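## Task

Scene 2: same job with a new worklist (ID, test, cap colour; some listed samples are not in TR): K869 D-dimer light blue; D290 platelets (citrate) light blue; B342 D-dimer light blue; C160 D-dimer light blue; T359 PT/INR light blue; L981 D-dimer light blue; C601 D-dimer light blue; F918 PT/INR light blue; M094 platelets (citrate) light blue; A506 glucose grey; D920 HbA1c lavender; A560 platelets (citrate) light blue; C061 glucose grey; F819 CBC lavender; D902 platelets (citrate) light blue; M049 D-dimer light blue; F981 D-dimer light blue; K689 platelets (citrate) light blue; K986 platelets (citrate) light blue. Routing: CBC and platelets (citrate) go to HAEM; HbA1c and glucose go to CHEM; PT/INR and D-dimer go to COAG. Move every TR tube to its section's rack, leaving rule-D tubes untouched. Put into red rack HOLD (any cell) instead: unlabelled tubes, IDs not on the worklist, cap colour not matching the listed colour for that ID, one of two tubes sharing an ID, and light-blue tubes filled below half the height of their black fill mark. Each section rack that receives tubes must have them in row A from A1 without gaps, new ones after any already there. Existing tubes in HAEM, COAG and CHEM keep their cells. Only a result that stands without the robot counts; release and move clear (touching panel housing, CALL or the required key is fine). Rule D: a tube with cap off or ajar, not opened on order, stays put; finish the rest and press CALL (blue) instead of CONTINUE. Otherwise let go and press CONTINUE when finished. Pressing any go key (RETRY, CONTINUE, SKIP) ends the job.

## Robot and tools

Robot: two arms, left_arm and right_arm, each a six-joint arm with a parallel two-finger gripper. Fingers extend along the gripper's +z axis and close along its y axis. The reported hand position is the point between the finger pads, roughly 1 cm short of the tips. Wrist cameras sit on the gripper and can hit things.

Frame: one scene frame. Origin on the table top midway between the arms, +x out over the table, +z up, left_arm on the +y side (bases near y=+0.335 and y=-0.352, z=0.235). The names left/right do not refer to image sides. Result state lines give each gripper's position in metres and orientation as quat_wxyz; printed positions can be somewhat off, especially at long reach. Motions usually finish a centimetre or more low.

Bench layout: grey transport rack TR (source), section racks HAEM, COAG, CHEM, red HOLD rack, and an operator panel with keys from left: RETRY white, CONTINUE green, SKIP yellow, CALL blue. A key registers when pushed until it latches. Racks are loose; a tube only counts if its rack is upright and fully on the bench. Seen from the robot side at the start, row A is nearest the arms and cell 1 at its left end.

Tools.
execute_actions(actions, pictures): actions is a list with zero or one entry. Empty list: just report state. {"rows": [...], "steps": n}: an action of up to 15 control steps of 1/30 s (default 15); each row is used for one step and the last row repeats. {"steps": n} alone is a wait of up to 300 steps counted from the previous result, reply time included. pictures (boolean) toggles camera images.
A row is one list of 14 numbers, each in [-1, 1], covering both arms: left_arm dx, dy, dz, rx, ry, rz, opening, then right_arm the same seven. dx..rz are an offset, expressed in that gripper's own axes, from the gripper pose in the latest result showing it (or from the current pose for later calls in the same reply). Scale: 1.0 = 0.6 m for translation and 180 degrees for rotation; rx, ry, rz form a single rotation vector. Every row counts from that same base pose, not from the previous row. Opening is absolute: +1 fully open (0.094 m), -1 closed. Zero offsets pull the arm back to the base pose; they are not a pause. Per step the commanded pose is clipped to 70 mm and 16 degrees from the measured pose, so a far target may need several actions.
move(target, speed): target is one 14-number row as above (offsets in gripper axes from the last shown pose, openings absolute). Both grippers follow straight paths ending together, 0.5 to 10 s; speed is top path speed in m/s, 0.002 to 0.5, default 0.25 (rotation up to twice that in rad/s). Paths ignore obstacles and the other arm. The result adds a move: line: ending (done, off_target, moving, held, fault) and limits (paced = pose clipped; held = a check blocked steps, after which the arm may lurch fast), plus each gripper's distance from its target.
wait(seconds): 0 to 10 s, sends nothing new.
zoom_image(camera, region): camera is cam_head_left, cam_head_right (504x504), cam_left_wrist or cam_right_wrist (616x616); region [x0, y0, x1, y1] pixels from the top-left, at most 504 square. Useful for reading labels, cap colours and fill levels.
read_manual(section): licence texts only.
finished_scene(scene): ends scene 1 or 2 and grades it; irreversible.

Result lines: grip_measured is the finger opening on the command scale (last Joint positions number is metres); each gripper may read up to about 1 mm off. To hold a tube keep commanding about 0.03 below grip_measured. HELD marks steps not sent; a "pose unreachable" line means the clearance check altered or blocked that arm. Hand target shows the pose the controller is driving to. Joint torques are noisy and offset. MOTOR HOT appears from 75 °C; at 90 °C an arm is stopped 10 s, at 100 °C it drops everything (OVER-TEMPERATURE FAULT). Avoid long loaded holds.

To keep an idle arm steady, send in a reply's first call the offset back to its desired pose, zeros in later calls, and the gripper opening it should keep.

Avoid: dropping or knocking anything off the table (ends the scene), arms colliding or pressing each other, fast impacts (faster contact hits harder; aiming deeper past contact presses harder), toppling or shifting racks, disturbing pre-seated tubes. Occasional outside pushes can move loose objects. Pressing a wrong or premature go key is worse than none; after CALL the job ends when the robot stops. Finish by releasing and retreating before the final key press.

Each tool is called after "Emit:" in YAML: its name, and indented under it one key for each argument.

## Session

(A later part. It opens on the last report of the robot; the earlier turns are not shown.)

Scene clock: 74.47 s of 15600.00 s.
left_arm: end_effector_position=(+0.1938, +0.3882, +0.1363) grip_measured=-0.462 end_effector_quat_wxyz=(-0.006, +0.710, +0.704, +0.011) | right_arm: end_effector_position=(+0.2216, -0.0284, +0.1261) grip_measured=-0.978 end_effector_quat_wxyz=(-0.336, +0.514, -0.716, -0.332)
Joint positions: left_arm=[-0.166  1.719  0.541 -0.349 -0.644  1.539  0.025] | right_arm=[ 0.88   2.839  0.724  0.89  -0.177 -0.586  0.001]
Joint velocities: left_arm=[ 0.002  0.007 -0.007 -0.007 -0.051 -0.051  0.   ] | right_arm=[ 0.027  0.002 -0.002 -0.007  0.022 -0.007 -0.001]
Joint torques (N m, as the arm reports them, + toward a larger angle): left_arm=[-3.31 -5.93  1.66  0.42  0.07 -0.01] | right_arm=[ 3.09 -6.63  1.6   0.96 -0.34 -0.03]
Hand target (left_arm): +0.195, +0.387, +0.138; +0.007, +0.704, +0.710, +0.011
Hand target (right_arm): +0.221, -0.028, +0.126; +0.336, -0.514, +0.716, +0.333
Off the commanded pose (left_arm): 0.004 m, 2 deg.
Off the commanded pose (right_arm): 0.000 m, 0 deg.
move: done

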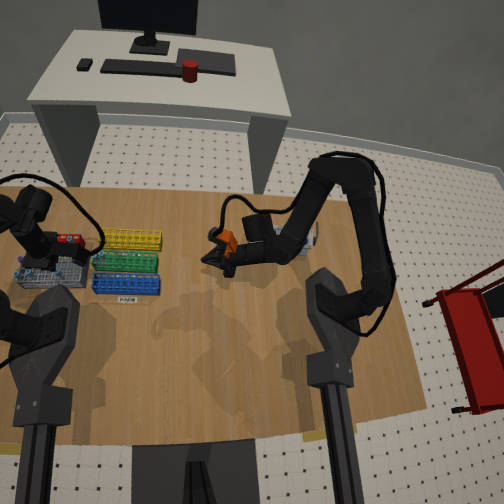

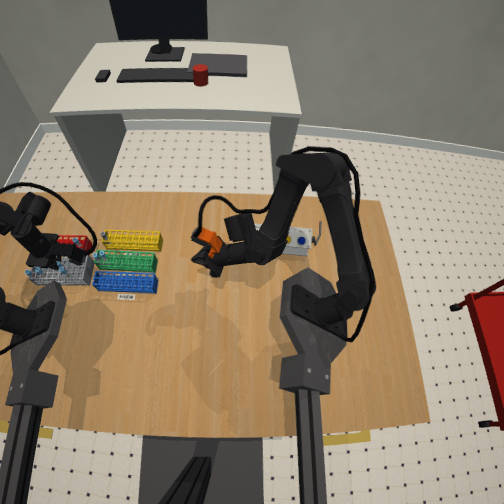

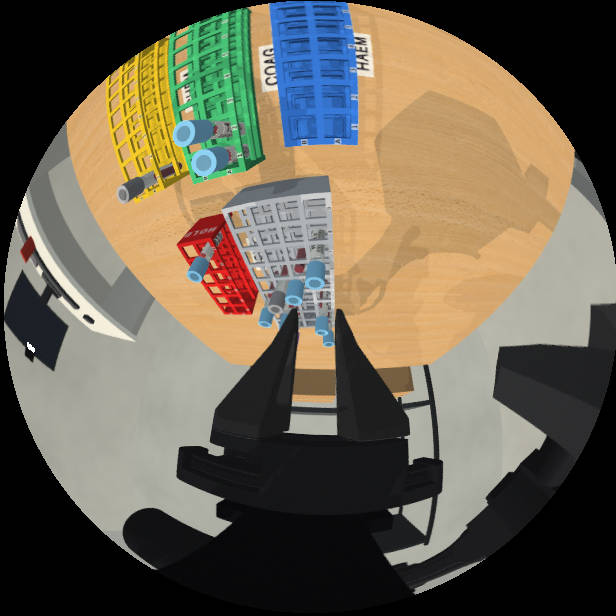

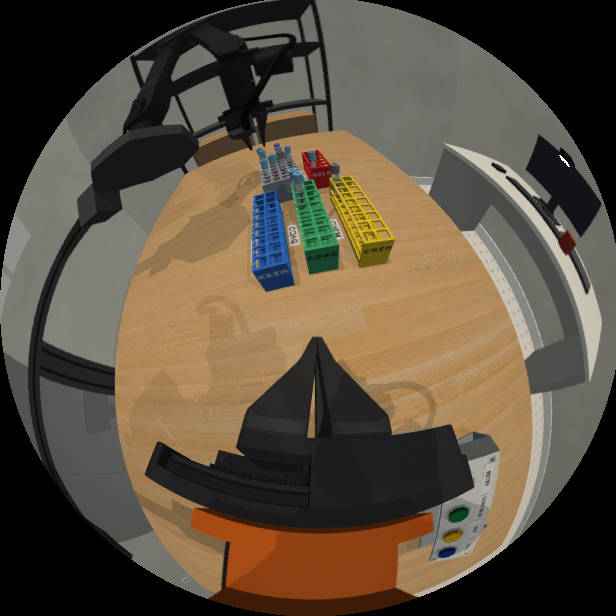

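Emit:
execute_actions:
  actions:
    - {"rows":[[-0.006,-0.009,0.051,0.003,-0.004,0.004,-0.46,0,0,0,0,0,0,-1]]}
  pictures: false

Emit:
execute_actions:
  actions:
    - {"rows":[[-0.009,-0.012,0.051,0.003,-0.004,0.004,-0.46,0,0,0,0,0,0,-1]]}
  pictures: false

Emit:
execute_actions:
  actions:
    - {"rows":[[0,0,0,0,0,0,-0.73,0,0,0,0,0,0,-1]],"steps":10}
  pictures: false

Emit:
move:
  target: [0,0.005,-0.19,0,-0.008,0,-0.73,0,0,0,0,0,0,-1]
  speed: 0.15

Emit:
move:
  target: [0.04,0.205,-0.01,-0.008,-0.01,0,-0.73,0,0,0,0,0,0,-1]

Emit:
zoom_image:
  camera: "cam_left_wrist"
  region: [240,200,400,360]

Scene clock: 85.90 s of 15600.00 s.
left_arm: end_effector_position=(+0.1937, +0.3902, +0.1104) grip_measured=-0.462 end_effector_quat_wxyz=(-0.008, +0.710, +0.704, +0.013) | right_arm: end_effector_position=(+0.2217, -0.0285, +0.1259) grip_measured=-0.978 end_effector_quat_wxyz=(-0.336, +0.514, -0.717, -0.332)
Joint positions: left_arm=[-0.091  1.806  0.508 -0.172 -0.643  1.634  0.025] | right_arm=[ 0.88   2.839  0.724  0.89  -0.176 -0.586  0.001]
Joint velocities: left_arm=[-0.012  0.007  0.002  0.066  0.022  0.037  0.001] | right_arm=[ 0.002  0.007 -0.002 -0.007 -0.022 -0.051 -0.001]
Joint torques (N m, as the arm reports them, + toward a larger angle): left_arm=[-3.02 -3.31  0.89  0.38  0.11  0.05] | right_arm=[ 3.14 -6.65  1.57  0.99 -0.32 -0.03]
Hand target (left_arm): +0.188, +0.386, +0.106; -0.006, +0.714, +0.700, +0.004
Hand target (right_arm): +0.222, -0.028, +0.126; +0.336, -0.514, +0.716, +0.332
Off the commanded pose (left_arm): 0.008 m, 1 deg.
Off the commanded pose (right_arm): 0.000 m, 0 deg.
Steps of this call (steps 1 to 90: nothing new was sent; then 7.93 s passed at rest; steps 91 to 105: all 15 steps of this action). Readings (end_effector_position):
91: left_arm (+0.1944, +0.3883, +0.1337) | right_arm (+0.2216, -0.0284, +0.1260)
92: left_arm (+0.1940, +0.3894, +0.1286) | right_arm (+0.2216, -0.0284, +0.1260)
94: left_arm (+0.1890, +0.3909, +0.1183) | right_arm (+0.2217, -0.0284, +0.1260)
98: left_arm (+0.1850, +0.3899, +0.1105) | right_arm (+0.2217, -0.0285, +0.1259)
105: the state above

Scene clock: 86.40 s of 15600.00 s.
left_arm: end_effector_position=(+0.1926, +0.3912, +0.0839) grip_measured=-0.462 end_effector_quat_wxyz=(-0.011, +0.709, +0.705, +0.016) | right_arm: end_effector_position=(+0.2218, -0.0286, +0.1258) grip_measured=-0.978 end_effector_quat_wxyz=(-0.336, +0.514, -0.717, -0.331)
Joint positions: left_arm=[-0.02   1.914  0.486  0.012 -0.642  1.72   0.025] | right_arm=[ 0.88   2.839  0.724  0.89  -0.175 -0.586  0.001]
Joint velocities: left_arm=[ 0.002  0.017  0.007  0.051 -0.022  0.066 -0.002] | right_arm=[ 0.007 -0.032  0.012 -0.037  0.051  0.051 -0.001]
Joint torques (N m, as the arm reports them, + toward a larger angle): left_arm=[-3.24 -3.77  0.15  0.37  0.12  0.1 ] | right_arm=[ 3.08 -6.61  1.73  0.96 -0.31 -0.01]
Hand target (left_arm): +0.186, +0.386, +0.080; -0.007, +0.714, +0.700, +0.005
Hand target (right_arm): +0.222, -0.028, +0.126; +0.336, -0.514, +0.717, +0.332
Off the commanded pose (left_arm): 0.009 m, 2 deg.
Off the commanded pose (right_arm): 0.000 m, 0 deg.
Steps of this call (steps 1 to 15: all 15 steps of this action). Readings (end_effector_position):
1: left_arm (+0.1942, +0.3902, +0.1077) | right_arm (+0.2218, -0.0285, +0.1259)
2: left_arm (+0.1941, +0.3909, +0.1025) | right_arm (+0.2218, -0.0285, +0.1259)
4: left_arm (+0.1889, +0.3916, +0.0919) | right_arm (+0.2218, -0.0285, +0.1259)
8: left_arm (+0.1841, +0.3902, +0.0840) | right_arm (+0.2218, -0.0286, +0.1258)
15: the state above

Scene clock: 86.73 s of 15600.00 s.
left_arm: end_effector_position=(+0.1927, +0.3912, +0.0839) grip_measured=-0.709 end_effector_quat_wxyz=(-0.010, +0.709, +0.704, +0.016) | right_arm: end_effector_position=(+0.2220, -0.0287, +0.1257) grip_measured=-0.978 end_effector_quat_wxyz=(-0.336, +0.513, -0.717, -0.331)
Joint positions: left_arm=[-0.02   1.914  0.486  0.012 -0.642  1.721  0.014] | right_arm=[ 0.88   2.839  0.724  0.89  -0.174 -0.586  0.001]
Joint velocities: left_arm=[ 0.007  0.012 -0.002 -0.037  0.007 -0.022 -0.   ] | right_arm=[ 0.022 -0.017  0.002 -0.095 -0.037 -0.037 -0.002]
Joint torques (N m, as the arm reports them, + toward a larger angle): left_arm=[-3.73 -4.82  1.22  0.32 -0.04 -0.02] | right_arm=[ 3.1  -6.64  1.67  1.   -0.31 -0.01]
Hand target (left_arm): +0.193, +0.391, +0.084; -0.011, +0.710, +0.704, +0.016
Hand target (right_arm): +0.222, -0.029, +0.126; +0.336, -0.514, +0.717, +0.331
Off the commanded pose (left_arm): 0.000 m, 0 deg.
Off the commanded pose (right_arm): 0.000 m, 0 deg.
Steps of this call (steps 1 to 10: all 10 steps of this action). Readings (end_effector_position):
1: left_arm (+0.1927, +0.3912, +0.0839) | right_arm (+0.2219, -0.0286, +0.1258)
2: left_arm (+0.1927, +0.3912, +0.0839) | right_arm (+0.2219, -0.0286, +0.1258)
4: left_arm (+0.1927, +0.3912, +0.0839) | right_arm (+0.2219, -0.0286, +0.1258)
8: left_arm (+0.1927, +0.3912, +0.0839) | right_arm (+0.2220, -0.0287, +0.1257)
10: the state above

Scene clock: 88.47 s of 15600.00 s.
left_arm: end_effector_position=(+0.1901, +0.3906, +0.1902) grip_measured=-0.709 end_effector_quat_wxyz=(-0.014, +0.710, +0.704, +0.009) | right_arm: end_effector_position=(+0.2221, -0.0288, +0.1256) grip_measured=-0.978 end_effector_quat_wxyz=(-0.336, +0.513, -0.717, -0.330)
Joint positions: left_arm=[-0.31   1.583  0.645 -0.718 -0.645  1.346  0.014] | right_arm=[ 0.88   2.839  0.724  0.89  -0.173 -0.586  0.001]
Joint velocities: left_arm=[ 0.007 -0.002 -0.012 -0.022  0.007 -0.007  0.   ] | right_arm=[-0.002  0.007 -0.002  0.022  0.051 -0.066 -0.   ]
Joint torques (N m, as the arm reports them, + toward a larger angle): left_arm=[-4.43 -4.6   5.33  0.    0.11 -0.07] | right_arm=[ 3.1  -6.56  1.64  0.97 -0.34 -0.02]
Hand target (left_arm): +0.196, +0.387, +0.198; +0.000, +0.710, +0.705, +0.007
Hand target (right_arm): +0.222, -0.029, +0.126; +0.336, -0.513, +0.717, +0.331
Off the commanded pose (left_arm): 0.010 m, 1 deg.
Off the commanded pose (right_arm): 0.000 m, 0 deg.
move: done

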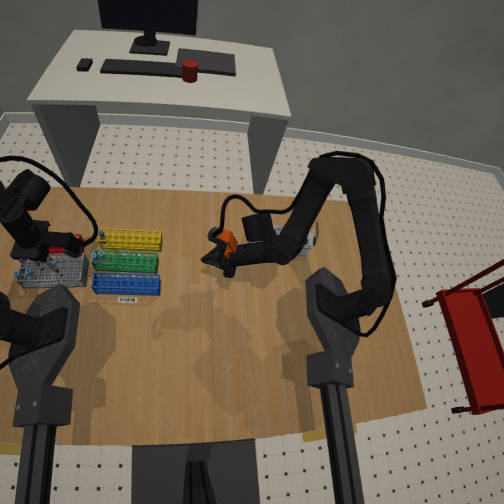

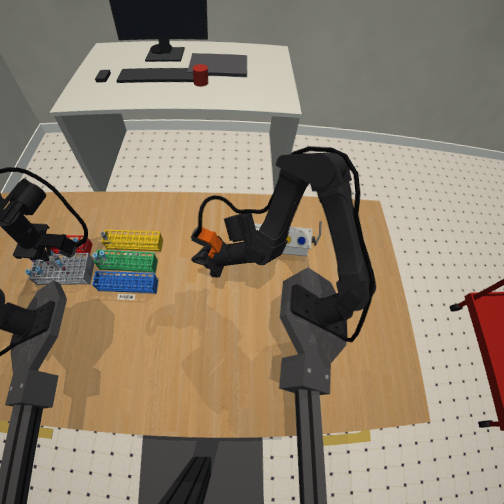

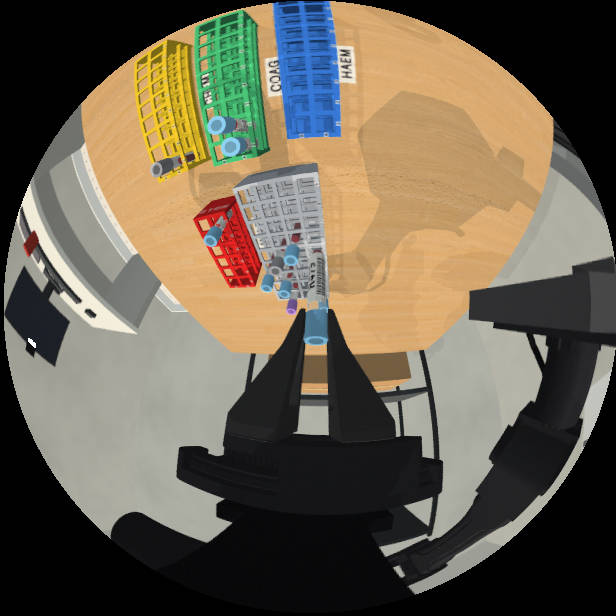

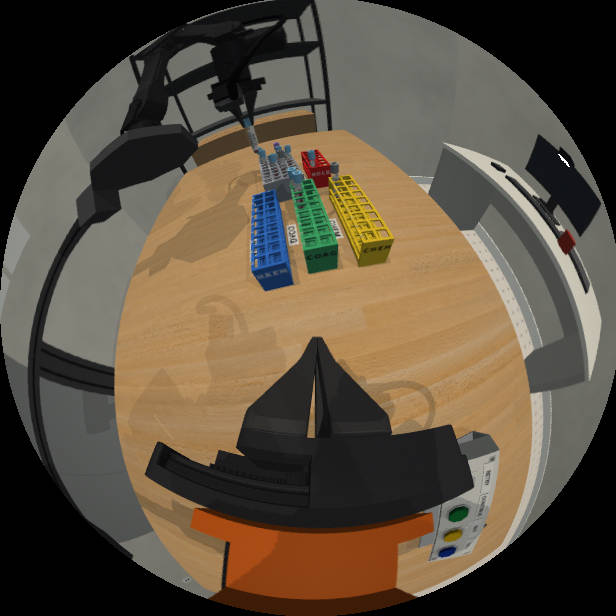

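Scene clock: 89.63 s of 15600.00 s.
left_arm: end_effector_position=(+0.3140, +0.4157, +0.1956) grip_measured=-0.709 end_effector_quat_wxyz=(+0.006, +0.703, +0.711, +0.021) | right_arm: end_effector_position=(+0.2222, -0.0289, +0.1255) grip_measured=-0.978 end_effector_quat_wxyz=(-0.336, +0.513, -0.718, -0.330)
Joint positions: left_arm=[-0.189  1.87   1.12  -0.757 -0.643  1.514  0.014] | right_arm=[ 0.88   2.839  0.724  0.89  -0.171 -0.586  0.001]
Joint velocities: left_arm=[ 0.017  0.002 -0.002 -0.095 -0.051  0.037  0.   ] | right_arm=[-0.002  0.022  0.007 -0.007 -0.11  -0.081  0.001]
Joint torques (N m, as the arm reports them, + toward a larger angle): left_arm=[-4.82 -5.12  5.28  0.1   0.14  0.08] | right_arm=[ 3.14 -6.66  1.61  0.98 -0.33 -0.01]
Hand target (left_arm): +0.313, +0.411, +0.194; +0.006, +0.710, +0.704, +0.006
Hand target (right_arm): +0.222, -0.029, +0.126; +0.336, -0.513, +0.717, +0.330
Off the commanded pose (left_arm): 0.002 m, 2 deg.
Off the commanded pose (right_arm): 0.000 m, 0 deg.
move: done

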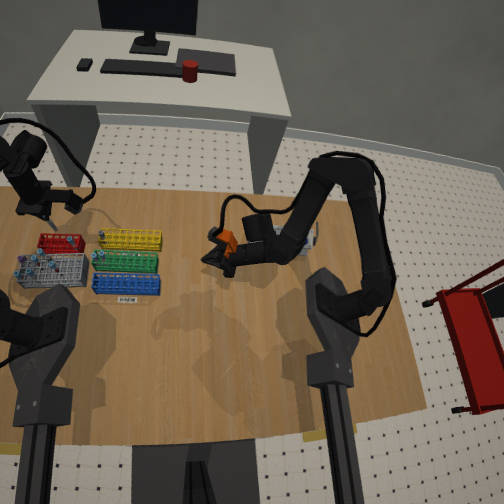

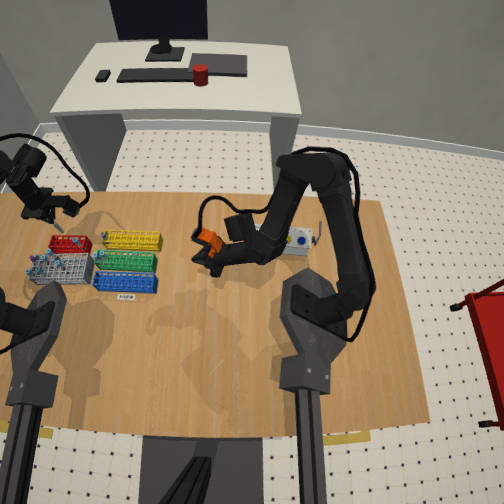

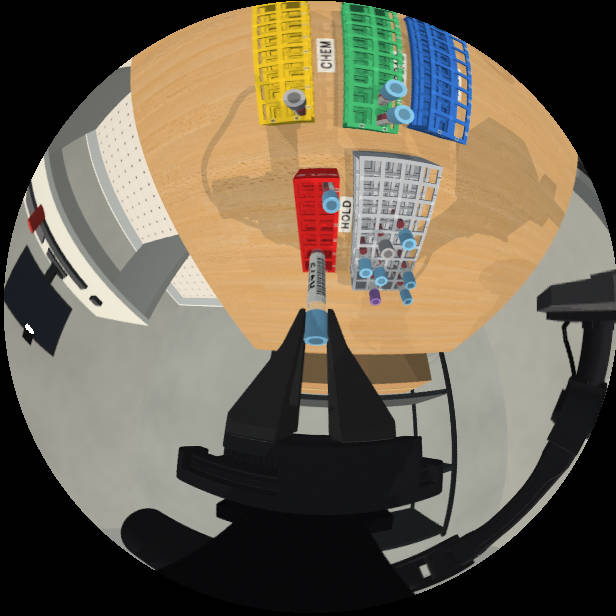

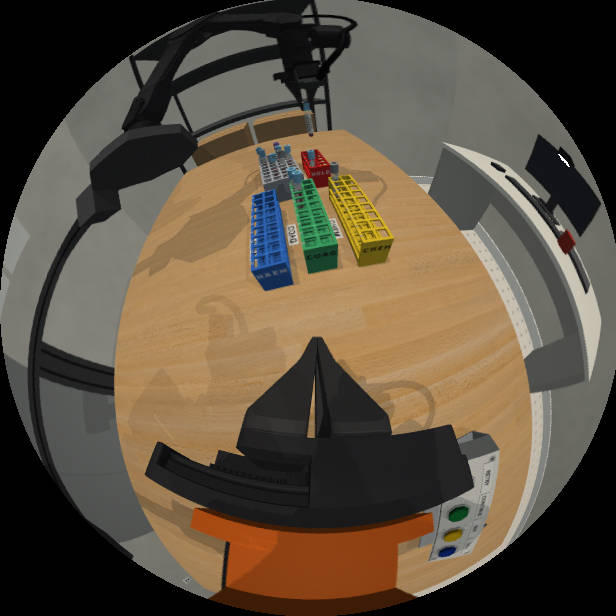

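Region (240, 200, 400, 360) of cam_left_wrist's 616x616 image, scaled by 3.150, with more detail than that image has.

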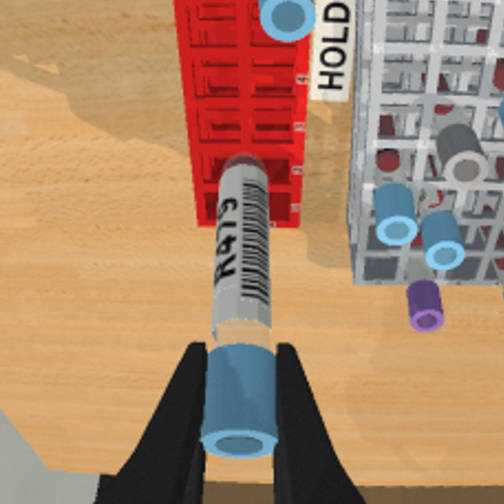

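Emit:
execute_actions:
  actions:
    - {"rows":[[-0.006,-0.015,0.055,0.008,-0.004,0.004,-0.73,0,0,0,0,0,0,-1]]}
  pictures: false

Emit:
execute_actions:
  actions:
    - {"rows":[[-0.008,-0.012,0.055,0.003,-0.004,0.004,-0.73,0,0,0,0,0,0,-1]]}

Emit:
zoom_image:
  camera: "cam_left_wrist"
  region: [240,200,400,360]

Scene clock: 94.33 s of 15600.00 s.
left_arm: end_effector_position=(+0.3063, +0.4200, +0.1654) grip_measured=-0.709 end_effector_quat_wxyz=(-0.005, +0.702, +0.712, +0.013) | right_arm: end_effector_position=(+0.2224, -0.0290, +0.1254) grip_measured=-0.978 end_effector_quat_wxyz=(-0.336, +0.513, -0.718, -0.329)
Joint positions: left_arm=[-0.126  1.907  1.065 -0.651 -0.642  1.57   0.014] | right_arm=[ 0.88   2.839  0.724  0.89  -0.17  -0.586  0.001]
Joint velocities: left_arm=[ 0.007 -0.007 -0.012  0.037 -0.022  0.022  0.   ] | right_arm=[-0.002 -0.012  0.012 -0.037 -0.022  0.095 -0.   ]
Joint torques (N m, as the arm reports them, + toward a larger angle): left_arm=[-5.51 -5.76  2.87  0.35  0.07  0.02] | right_arm=[ 3.11 -6.64  1.63  0.96 -0.32  0.  ]
Hand target (left_arm): +0.306, +0.413, +0.162; +0.000, +0.708, +0.707, +0.008
Hand target (right_arm): +0.222, -0.029, +0.125; +0.336, -0.513, +0.718, +0.330
Off the commanded pose (left_arm): 0.008 m, 1 deg.
Off the commanded pose (right_arm): 0.000 m, 0 deg.
Steps of this call (steps 1 to 90: nothing new was sent; then 1.20 s passed at rest; steps 91 to 105: all 15 steps of this action). Readings (end_effector_position):
91: left_arm (+0.3139, +0.4159, +0.1931) | right_arm (+0.2222, -0.0289, +0.1255)
92: left_arm (+0.3135, +0.4169, +0.1889) | right_arm (+0.2223, -0.0289, +0.1254)
94: left_arm (+0.3079, +0.4197, +0.1776) | right_arm (+0.2223, -0.0289, +0.1254)
98: left_arm (+0.3015, +0.4201, +0.1656) | right_arm (+0.2223, -0.0289, +0.1254)
105: the state above

Scene clock: 94.83 s of 15600.00 s.
left_arm: end_effector_position=(+0.2999, +0.4230, +0.1357) grip_measured=-0.709 end_effector_quat_wxyz=(-0.011, +0.701, +0.713, +0.011) | right_arm: end_effector_position=(+0.2225, -0.0290, +0.1253) grip_measured=-0.978 end_effector_quat_wxyz=(-0.336, +0.513, -0.718, -0.329)
Joint positions: left_arm=[-0.066  1.949  1.009 -0.523 -0.642  1.635  0.014] | right_arm=[ 0.88   2.839  0.724  0.89  -0.17  -0.586  0.001]
Joint velocities: left_arm=[-0.002  0.002 -0.012  0.139  0.066  0.007 -0.   ] | right_arm=[-0.012 -0.007  0.002 -0.037 -0.051 -0.022 -0.001]
Joint torques (N m, as the arm reports them, + toward a larger angle): left_arm=[-5.31 -6.06  2.37  0.31  0.06  0.06] | right_arm=[ 3.04 -6.57  1.63  0.97 -0.35 -0.01]
Hand target (left_arm): +0.299, +0.416, +0.132; -0.005, +0.707, +0.707, +0.005
Hand target (right_arm): +0.222, -0.029, +0.125; +0.336, -0.513, +0.718, +0.329
Off the commanded pose (left_arm): 0.008 m, 1 deg.
Off the commanded pose (right_arm): 0.000 m, 0 deg.
Steps of this call (steps 1 to 15: all 15 steps of this action). Readings (end_effector_position):
1: left_arm (+0.3068, +0.4200, +0.1629) | right_arm (+0.2224, -0.0290, +0.1254)
2: left_arm (+0.3066, +0.4209, +0.1588) | right_arm (+0.2224, -0.0290, +0.1253)
4: left_arm (+0.3013, +0.4230, +0.1479) | right_arm (+0.2224, -0.0290, +0.1253)
8: left_arm (+0.2944, +0.4227, +0.1359) | right_arm (+0.2225, -0.0290, +0.1253)
15: the state above

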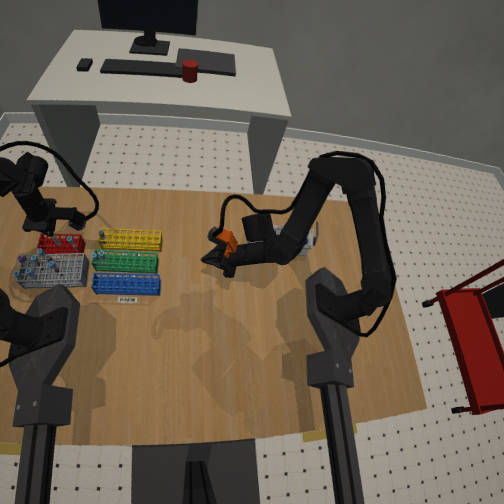

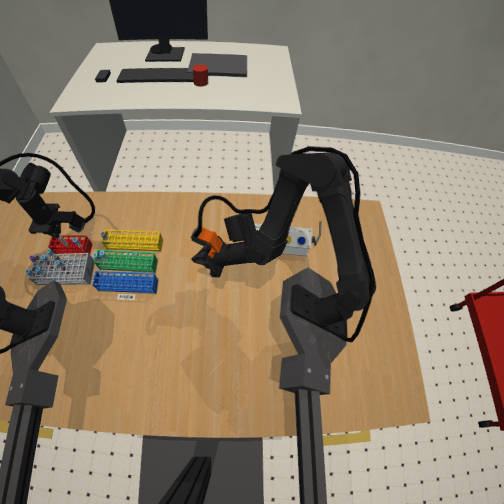

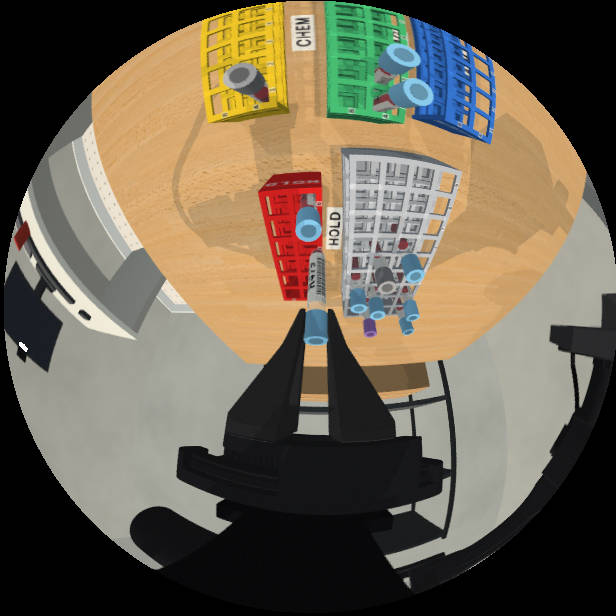

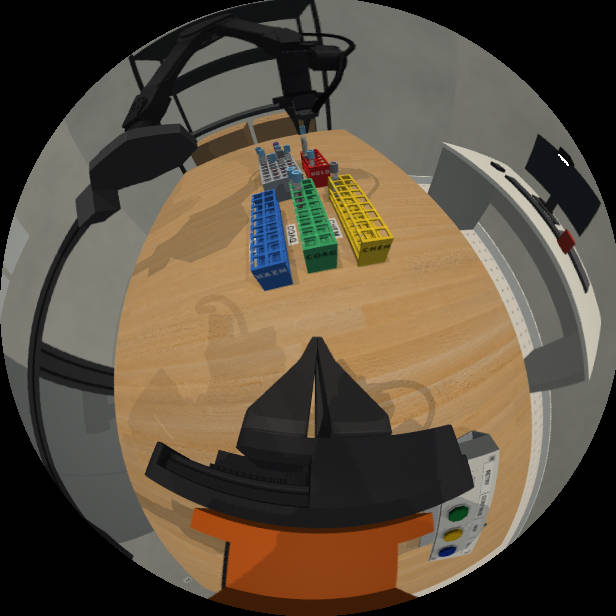

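Region (240, 200, 400, 360) of cam_left_wrist's 616x616 image, scaled by 3.150, with more detail than that image has.

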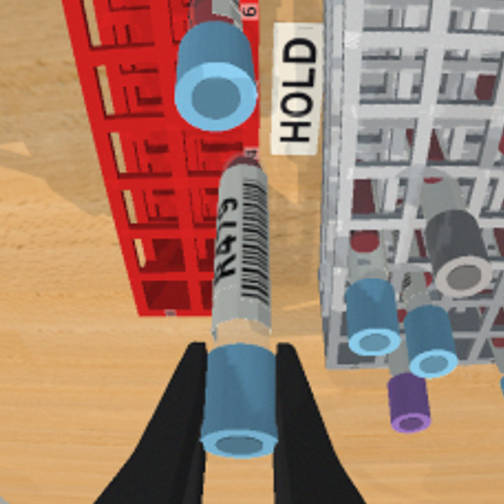

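Emit:
execute_actions:
  actions:
    - {"rows":[[-0.014,0.02,-0.006,-0.006,-0.018,0.004,-0.73,0,0,0,0,0,0,-1]]}

Emit:
zoom_image:
  camera: "cam_left_wrist"
  region: [240,200,400,360]

Scene clock: 99.13 s of 15600.00 s.
left_arm: end_effector_position=(+0.3089, +0.4197, +0.1385) grip_measured=-0.709 end_effector_quat_wxyz=(+0.008, +0.701, +0.713, +0.007) | right_arm: end_effector_position=(+0.2226, -0.0291, +0.1252) grip_measured=-0.978 end_effector_quat_wxyz=(-0.336, +0.513, -0.718, -0.328)
Joint positions: left_arm=[-0.066  1.949  1.029 -0.518 -0.608  1.646  0.014] | right_arm=[ 0.88   2.839  0.724  0.89  -0.168 -0.586  0.001]
Joint velocities: left_arm=[-0.007 -0.007  0.007  0.022  0.081  0.095 -0.   ] | right_arm=[-0.017 -0.007 -0.002 -0.022 -0.007  0.037  0.001]
Joint torques (N m, as the arm reports them, + toward a larger angle): left_arm=[-5.43 -6.05  4.54  0.12  0.14  0.06] | right_arm=[ 3.06 -6.5   1.68  0.97 -0.33  0.  ]
Hand target (left_arm): +0.312, +0.414, +0.139; +0.016, +0.706, +0.708, -0.003
Hand target (right_arm): +0.222, -0.029, +0.125; +0.336, -0.513, +0.718, +0.329
Off the commanded pose (left_arm): 0.006 m, 2 deg.
Off the commanded pose (right_arm): 0.000 m, 0 deg.
Steps of this call (steps 1 to 90: nothing new was sent; then 0.80 s passed at rest; steps 91 to 105: all 15 steps of this action). Readings (end_effector_position):
91: left_arm (+0.3019, +0.4225, +0.1360) | right_arm (+0.2225, -0.0291, +0.1253)
92: left_arm (+0.3030, +0.4218, +0.1364) | right_arm (+0.2225, -0.0291, +0.1253)
94: left_arm (+0.3064, +0.4213, +0.1376) | right_arm (+0.2226, -0.0291, +0.1252)
98: left_arm (+0.3088, +0.4206, +0.1385) | right_arm (+0.2226, -0.0291, +0.1252)
105: the state above

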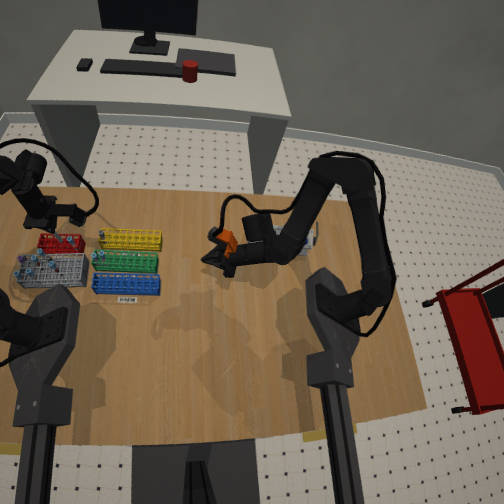

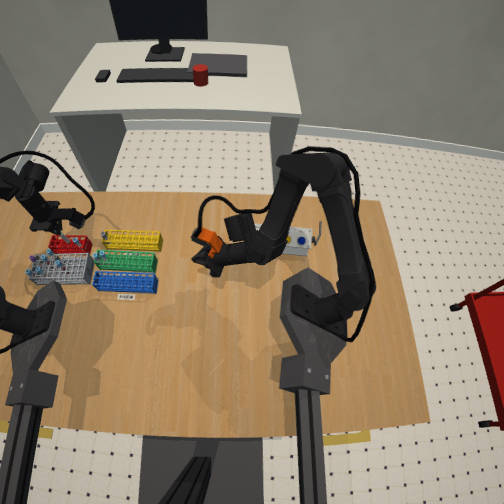

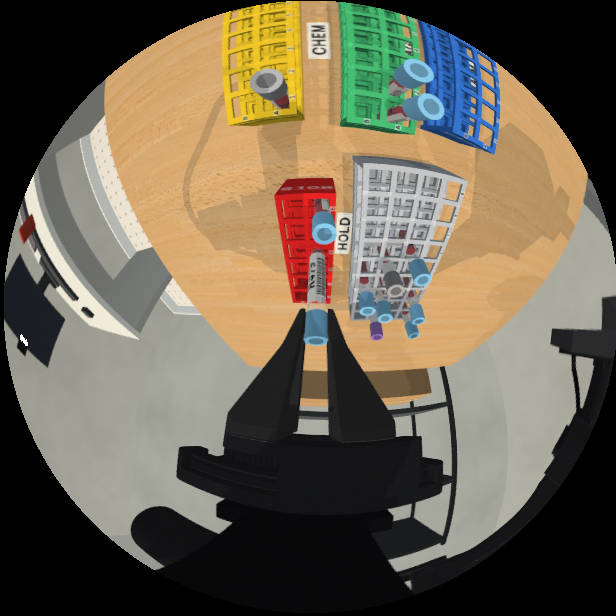

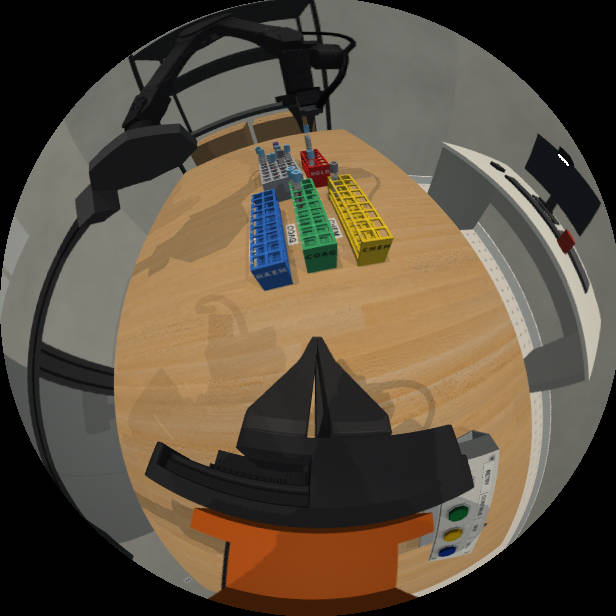

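Region (240, 200, 400, 360) of cam_left_wrist's 616x616 image, scaled by 3.150, with more detail than that image has.

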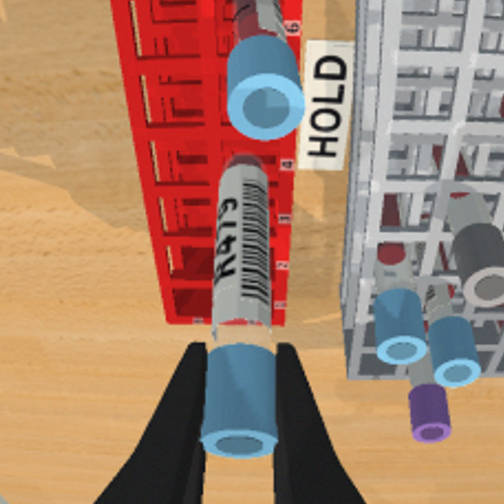

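Emit:
execute_actions:
  actions:
    - {"rows":[[-0.01,-0.009,0.037,0.002,-0.003,0.004,-0.73,0,0,0,0,0,0,-1]]}
  pictures: false

Emit:
execute_actions:
  actions:
    - {"rows":[[-0.012,-0.008,0.037,0.002,-0.003,0.004,-0.73,0,0,0,0,0,0,-1]]}
  pictures: false

Emit:
execute_actions:
  actions:
    - {"rows":[[-0.012,-0.009,0.037,0.002,-0.003,0.004,-0.73,0,0,0,0,0,0,-1]]}
  pictures: false

Scene clock: 103.77 s of 15600.00 s.
left_arm: end_effector_position=(+0.3080, +0.4200, +0.1217) grip_measured=-0.709 end_effector_quat_wxyz=(+0.008, +0.700, +0.714, +0.009) | right_arm: end_effector_position=(+0.2227, -0.0292, +0.1251) grip_measured=-0.978 end_effector_quat_wxyz=(-0.336, +0.513, -0.719, -0.328)
Joint positions: left_arm=[-0.036  1.981  1.004 -0.436 -0.607  1.681  0.014] | right_arm=[ 0.88   2.839  0.724  0.89  -0.167 -0.586  0.001]
Joint velocities: left_arm=[-0.007 -0.017  0.002  0.051 -0.066  0.037  0.   ] | right_arm=[-0.007  0.007 -0.002  0.007 -0.007 -0.051  0.   ]
Joint torques (N m, as the arm reports them, + toward a larger angle): left_arm=[-5.29 -5.79  1.96  0.4   0.05  0.07] | right_arm=[ 3.09 -6.69  1.55  0.98 -0.33 -0.02]
Hand target (left_arm): +0.304, +0.414, +0.116; +0.009, +0.705, +0.709, +0.001
Hand target (right_arm): +0.223, -0.029, +0.125; +0.336, -0.513, +0.718, +0.328
Off the commanded pose (left_arm): 0.009 m, 1 deg.
Off the commanded pose (right_arm): 0.000 m, 0 deg.
Steps of this call (steps 1 to 90: nothing new was sent; then 1.13 s passed at rest; steps 91 to 105: all 15 steps of this action). Readings (end_effector_position):
91: left_arm (+0.3094, +0.4196, +0.1371) | right_arm (+0.2227, -0.0292, +0.1251)
92: left_arm (+0.3097, +0.4198, +0.1347) | right_arm (+0.2227, -0.0292, +0.1251)
94: left_arm (+0.3079, +0.4201, +0.1283) | right_arm (+0.2227, -0.0292, +0.1251)
98: left_arm (+0.3048, +0.4197, +0.1217) | right_arm (+0.2227, -0.0292, +0.1251)
105: the state above

Scene clock: 104.27 s of 15600.00 s.
left_arm: end_effector_position=(+0.3083, +0.4190, +0.1048) grip_measured=-0.709 end_effector_quat_wxyz=(+0.008, +0.699, +0.715, +0.012) | right_arm: end_effector_position=(+0.2228, -0.0293, +0.1250) grip_measured=-0.978 end_effector_quat_wxyz=(-0.336, +0.513, -0.719, -0.327)
Joint positions: left_arm=[-0.011  2.022  0.987 -0.356 -0.607  1.712  0.014] | right_arm=[ 0.88   2.839  0.724  0.89  -0.166 -0.586  0.001]
Joint velocities: left_arm=[-0.007 -0.002 -0.002  0.022 -0.022 -0.037  0.001] | right_arm=[-0.007 -0.002 -0.007  0.051 -0.051 -0.007  0.001]
Joint torques (N m, as the arm reports them, + toward a larger angle): left_arm=[-5.23 -6.18  1.68  0.45  0.09  0.09] | right_arm=[ 3.05 -6.72  1.72  0.96 -0.33 -0.01]
Hand target (left_arm): +0.303, +0.413, +0.100; +0.009, +0.704, +0.710, +0.004
Hand target (right_arm): +0.223, -0.029, +0.125; +0.336, -0.513, +0.719, +0.328
Off the commanded pose (left_arm): 0.009 m, 1 deg.
Off the commanded pose (right_arm): 0.000 m, 0 deg.
Steps of this call (steps 1 to 15: all 15 steps of this action). Readings (end_effector_position):
1: left_arm (+0.3085, +0.4199, +0.1202) | right_arm (+0.2227, -0.0292, +0.1251)
2: left_arm (+0.3091, +0.4199, +0.1177) | right_arm (+0.2228, -0.0293, +0.1250)
4: left_arm (+0.3079, +0.4197, +0.1112) | right_arm (+0.2228, -0.0293, +0.1250)
8: left_arm (+0.3052, +0.4186, +0.1048) | right_arm (+0.2228, -0.0293, +0.1250)
15: the state above

Scene clock: 104.77 s of 15600.00 s.
left_arm: end_effector_position=(+0.3086, +0.4186, +0.0879) grip_measured=-0.709 end_effector_quat_wxyz=(+0.007, +0.698, +0.716, +0.016) | right_arm: end_effector_position=(+0.2230, -0.0294, +0.1249) grip_measured=-0.978 end_effector_quat_wxyz=(-0.336, +0.513, -0.719, -0.327)
Joint positions: left_arm=[ 0.015  2.067  0.975 -0.276 -0.607  1.744  0.014] | right_arm=[ 0.88   2.839  0.724  0.89  -0.165 -0.586  0.001]
Joint velocities: left_arm=[-0.022  0.017 -0.007  0.007 -0.081  0.081  0.   ] | right_arm=[-0.012  0.002  0.007 -0.022  0.022  0.007 -0.001]
Joint torques (N m, as the arm reports them, + toward a larger angle): left_arm=[-5.24 -6.09  1.58  0.45  0.08  0.04] | right_arm=[ 3.19 -6.63  1.64  0.97 -0.33  0.  ]
Hand target (left_arm): +0.303, +0.412, +0.083; +0.009, +0.703, +0.711, +0.007
Hand target (right_arm): +0.223, -0.029, +0.125; +0.336, -0.513, +0.719, +0.327
Off the commanded pose (left_arm): 0.010 m, 1 deg.
Off the commanded pose (right_arm): 0.000 m, 0 deg.
Steps of this call (steps 1 to 15: all 15 steps of this action). Readings (end_effector_position):
1: left_arm (+0.3088, +0.4190, +0.1033) | right_arm (+0.2229, -0.0293, +0.1250)
2: left_arm (+0.3098, +0.4191, +0.1009) | right_arm (+0.2229, -0.0293, +0.1250)
4: left_arm (+0.3087, +0.4190, +0.0944) | right_arm (+0.2229, -0.0294, +0.1249)
8: left_arm (+0.3056, +0.4181, +0.0878) | right_arm (+0.2230, -0.0294, +0.1249)
15: the state above

Next is B6, at about (.214, .411).

Emit:
execute_actions:
  actions:
    - {"rows":[[0,0,0,0,0,0,-0.46,0,0,0,0,0,0,-1]],"steps":8}
  pictures: false

Emit:
execute_actions:
  actions:
    - {"rows":[[0,0.005,-0.09,0.004,0,0,-0.46,0,0,0,0,0,0,-1]]}
  pictures: false

Emit:
move:
  target: [-0.015,-0.155,-0.003,0,-0.004,0.008,-0.46,0,0,0,0,0,0,-1]

Emit:
zoom_image:
  camera: "cam_left_wrist"
  region: [240,200,400,360]

Scene clock: 110.40 s of 15600.00 s.
left_arm: end_effector_position=(+0.3086, +0.4187, +0.0879) grip_measured=-0.462 end_effector_quat_wxyz=(+0.007, +0.698, +0.716, +0.016) | right_arm: end_effector_position=(+0.2231, -0.0295, +0.1248) grip_measured=-0.978 end_effector_quat_wxyz=(-0.336, +0.513, -0.719, -0.327)
Joint positions: left_arm=[ 0.015  2.067  0.975 -0.275 -0.607  1.745  0.025] | right_arm=[ 0.88   2.839  0.724  0.89  -0.165 -0.586  0.001]
Joint velocities: left_arm=[-0.002 -0.007  0.017 -0.007 -0.007  0.007 -0.002] | right_arm=[-0.012 -0.012  0.002  0.037 -0.066 -0.066 -0.   ]
Joint torques (N m, as the arm reports them, + toward a larger angle): left_arm=[-5.08 -7.14  2.57  0.3  -0.05 -0.03] | right_arm=[ 3.13 -6.58  1.64  1.   -0.33 -0.01]
Hand target (left_arm): +0.309, +0.419, +0.088; +0.007, +0.698, +0.716, +0.016
Hand target (right_arm): +0.223, -0.029, +0.125; +0.336, -0.513, +0.719, +0.327
Off the commanded pose (left_arm): 0.000 m, 0 deg.
Off the commanded pose (right_arm): 0.000 m, 0 deg.
Steps of this call (steps 1 to 90: nothing new was sent; then 2.37 s passed at rest; steps 91 to 98: all 8 steps of this action). Readings (end_effector_position):
91: left_arm (+0.3086, +0.4187, +0.0879) | right_arm (+0.2230, -0.0294, +0.1248)
92: left_arm (+0.3086, +0.4187, +0.0879) | right_arm (+0.2230, -0.0294, +0.1248)
94: left_arm (+0.3086, +0.4187, +0.0879) | right_arm (+0.2231, -0.0295, +0.1248)
98: the state above

Scene clock: 110.90 s of 15600.00 s.
left_arm: end_effector_position=(+0.3109, +0.4188, +0.1364) grip_measured=-0.462 end_effector_quat_wxyz=(+0.006, +0.696, +0.718, +0.015) | right_arm: end_effector_position=(+0.2232, -0.0296, +0.1247) grip_measured=-0.978 end_effector_quat_wxyz=(-0.336, +0.513, -0.719, -0.326)
Joint positions: left_arm=[-0.071  1.958  1.024 -0.495 -0.623  1.634  0.025] | right_arm=[ 0.88   2.839  0.724  0.89  -0.163 -0.586  0.001]
Joint velocities: left_arm=[-0.002  0.002 -0.007 -0.081  0.022 -0.081 -0.002] | right_arm=[-0.012 -0.012 -0.007 -0.051 -0.037 -0.066  0.001]
Joint torques (N m, as the arm reports them, + toward a larger angle): left_arm=[-6.12 -7.3   4.21  0.1  -0.05 -0.08] | right_arm=[ 3.1  -6.57  1.62  0.96 -0.32 -0.02]
Hand target (left_arm): +0.311, +0.418, +0.142; +0.004, +0.698, +0.716, +0.012
Hand target (right_arm): +0.223, -0.029, +0.125; +0.336, -0.513, +0.719, +0.327
Off the commanded pose (left_arm): 0.006 m, 1 deg.
Off the commanded pose (right_arm): 0.000 m, 0 deg.
Steps of this call (steps 1 to 15: all 15 steps of this action). Readings (end_effector_position):
1: left_arm (+0.3076, +0.4189, +0.0915) | right_arm (+0.2231, -0.0295, +0.1248)
2: left_arm (+0.3051, +0.4188, +0.0985) | right_arm (+0.2231, -0.0295, +0.1248)
4: left_arm (+0.3078, +0.4179, +0.1165) | right_arm (+0.2231, -0.0295, +0.1247)
8: left_arm (+0.3196, +0.4185, +0.1361) | right_arm (+0.2232, -0.0296, +0.1247)
15: the state above

Scene clock: 112.23 s of 15600.00 s.
left_arm: end_effector_position=(+0.2126, +0.4104, +0.1342) grip_measured=-0.462 end_effector_quat_wxyz=(-0.006, +0.707, +0.708, +0.002) | right_arm: end_effector_position=(+0.2233, -0.0297, +0.1246) grip_measured=-0.978 end_effector_quat_wxyz=(-0.336, +0.513, -0.720, -0.326)
Joint positions: left_arm=[-0.071  1.718  0.626 -0.381 -0.624  1.638  0.025] | right_arm=[ 0.88   2.839  0.724  0.89  -0.162 -0.586  0.001]
Joint velocities: left_arm=[-0.017  0.002  0.002  0.066 -0.051  0.007 -0.001] | right_arm=[-0.007  0.002 -0.007 -0.037  0.007 -0.051 -0.   ]
Joint torques (N m, as the arm reports them, + toward a larger angle): left_arm=[-3.98 -6.28  1.89  0.38  0.04  0.06] | right_arm=[ 3.1  -6.62  1.68  0.97 -0.31  0.  ]
Hand target (left_arm): +0.215, +0.409, +0.137; +0.006, +0.706, +0.708, +0.007
Hand target (right_arm): +0.223, -0.030, +0.125; +0.336, -0.513, +0.720, +0.326
Off the commanded pose (left_arm): 0.005 m, 2 deg.
Off the commanded pose (right_arm): 0.000 m, 0 deg.
move: done

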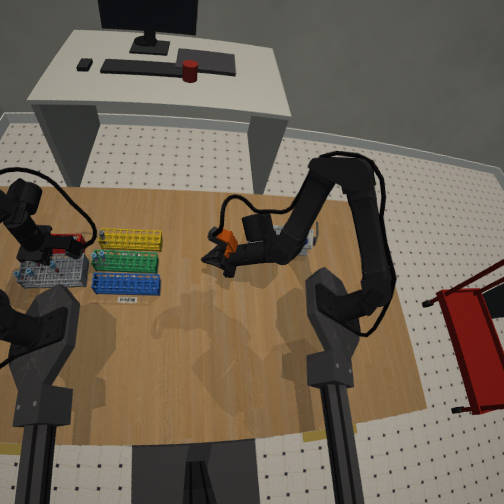

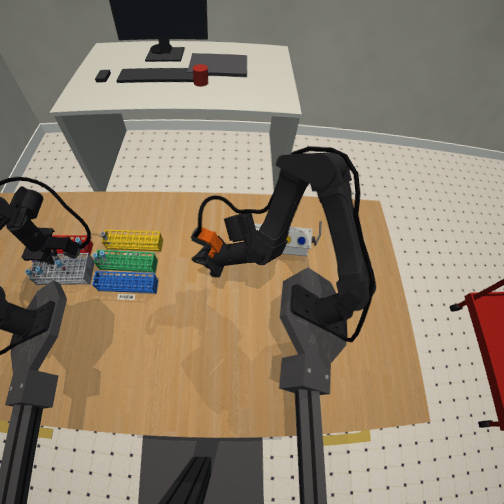

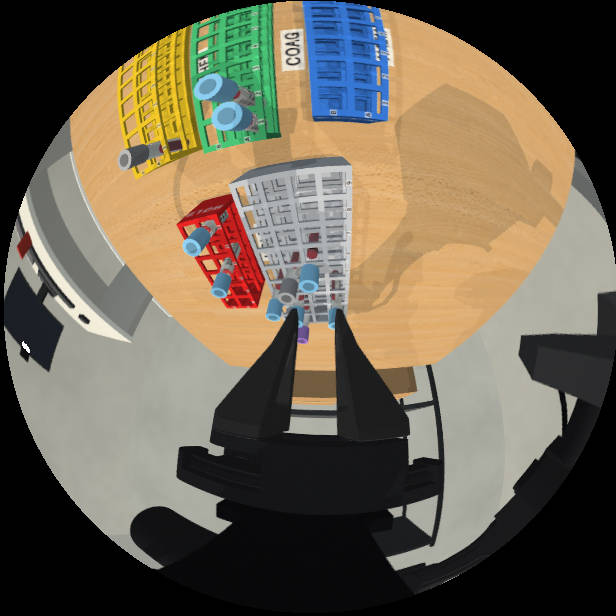

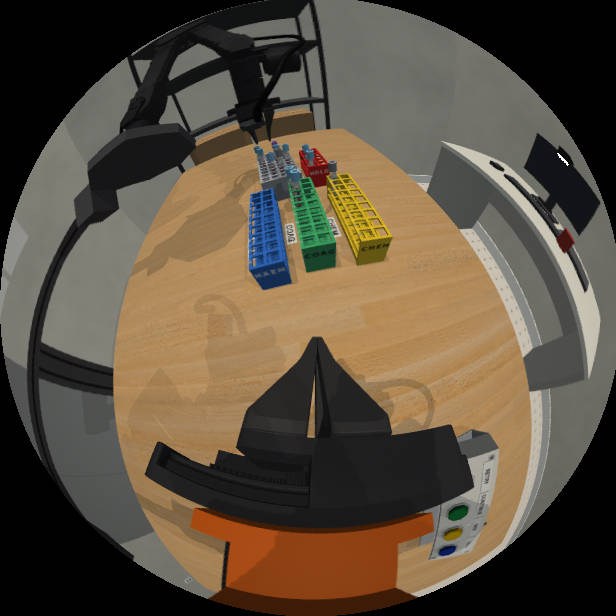

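Region (240, 200, 400, 360) of cam_left_wrist's 616x616 image, scaled by 3.150, with more detail than that image has.

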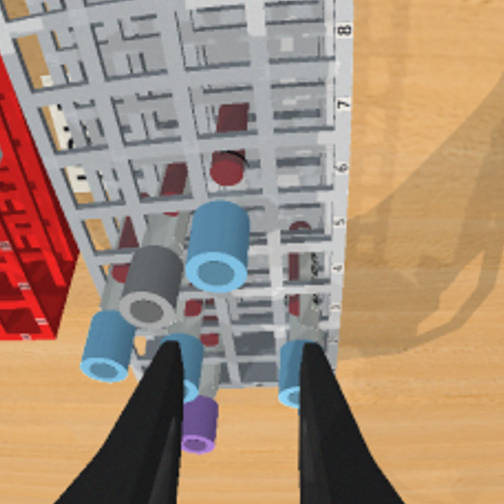

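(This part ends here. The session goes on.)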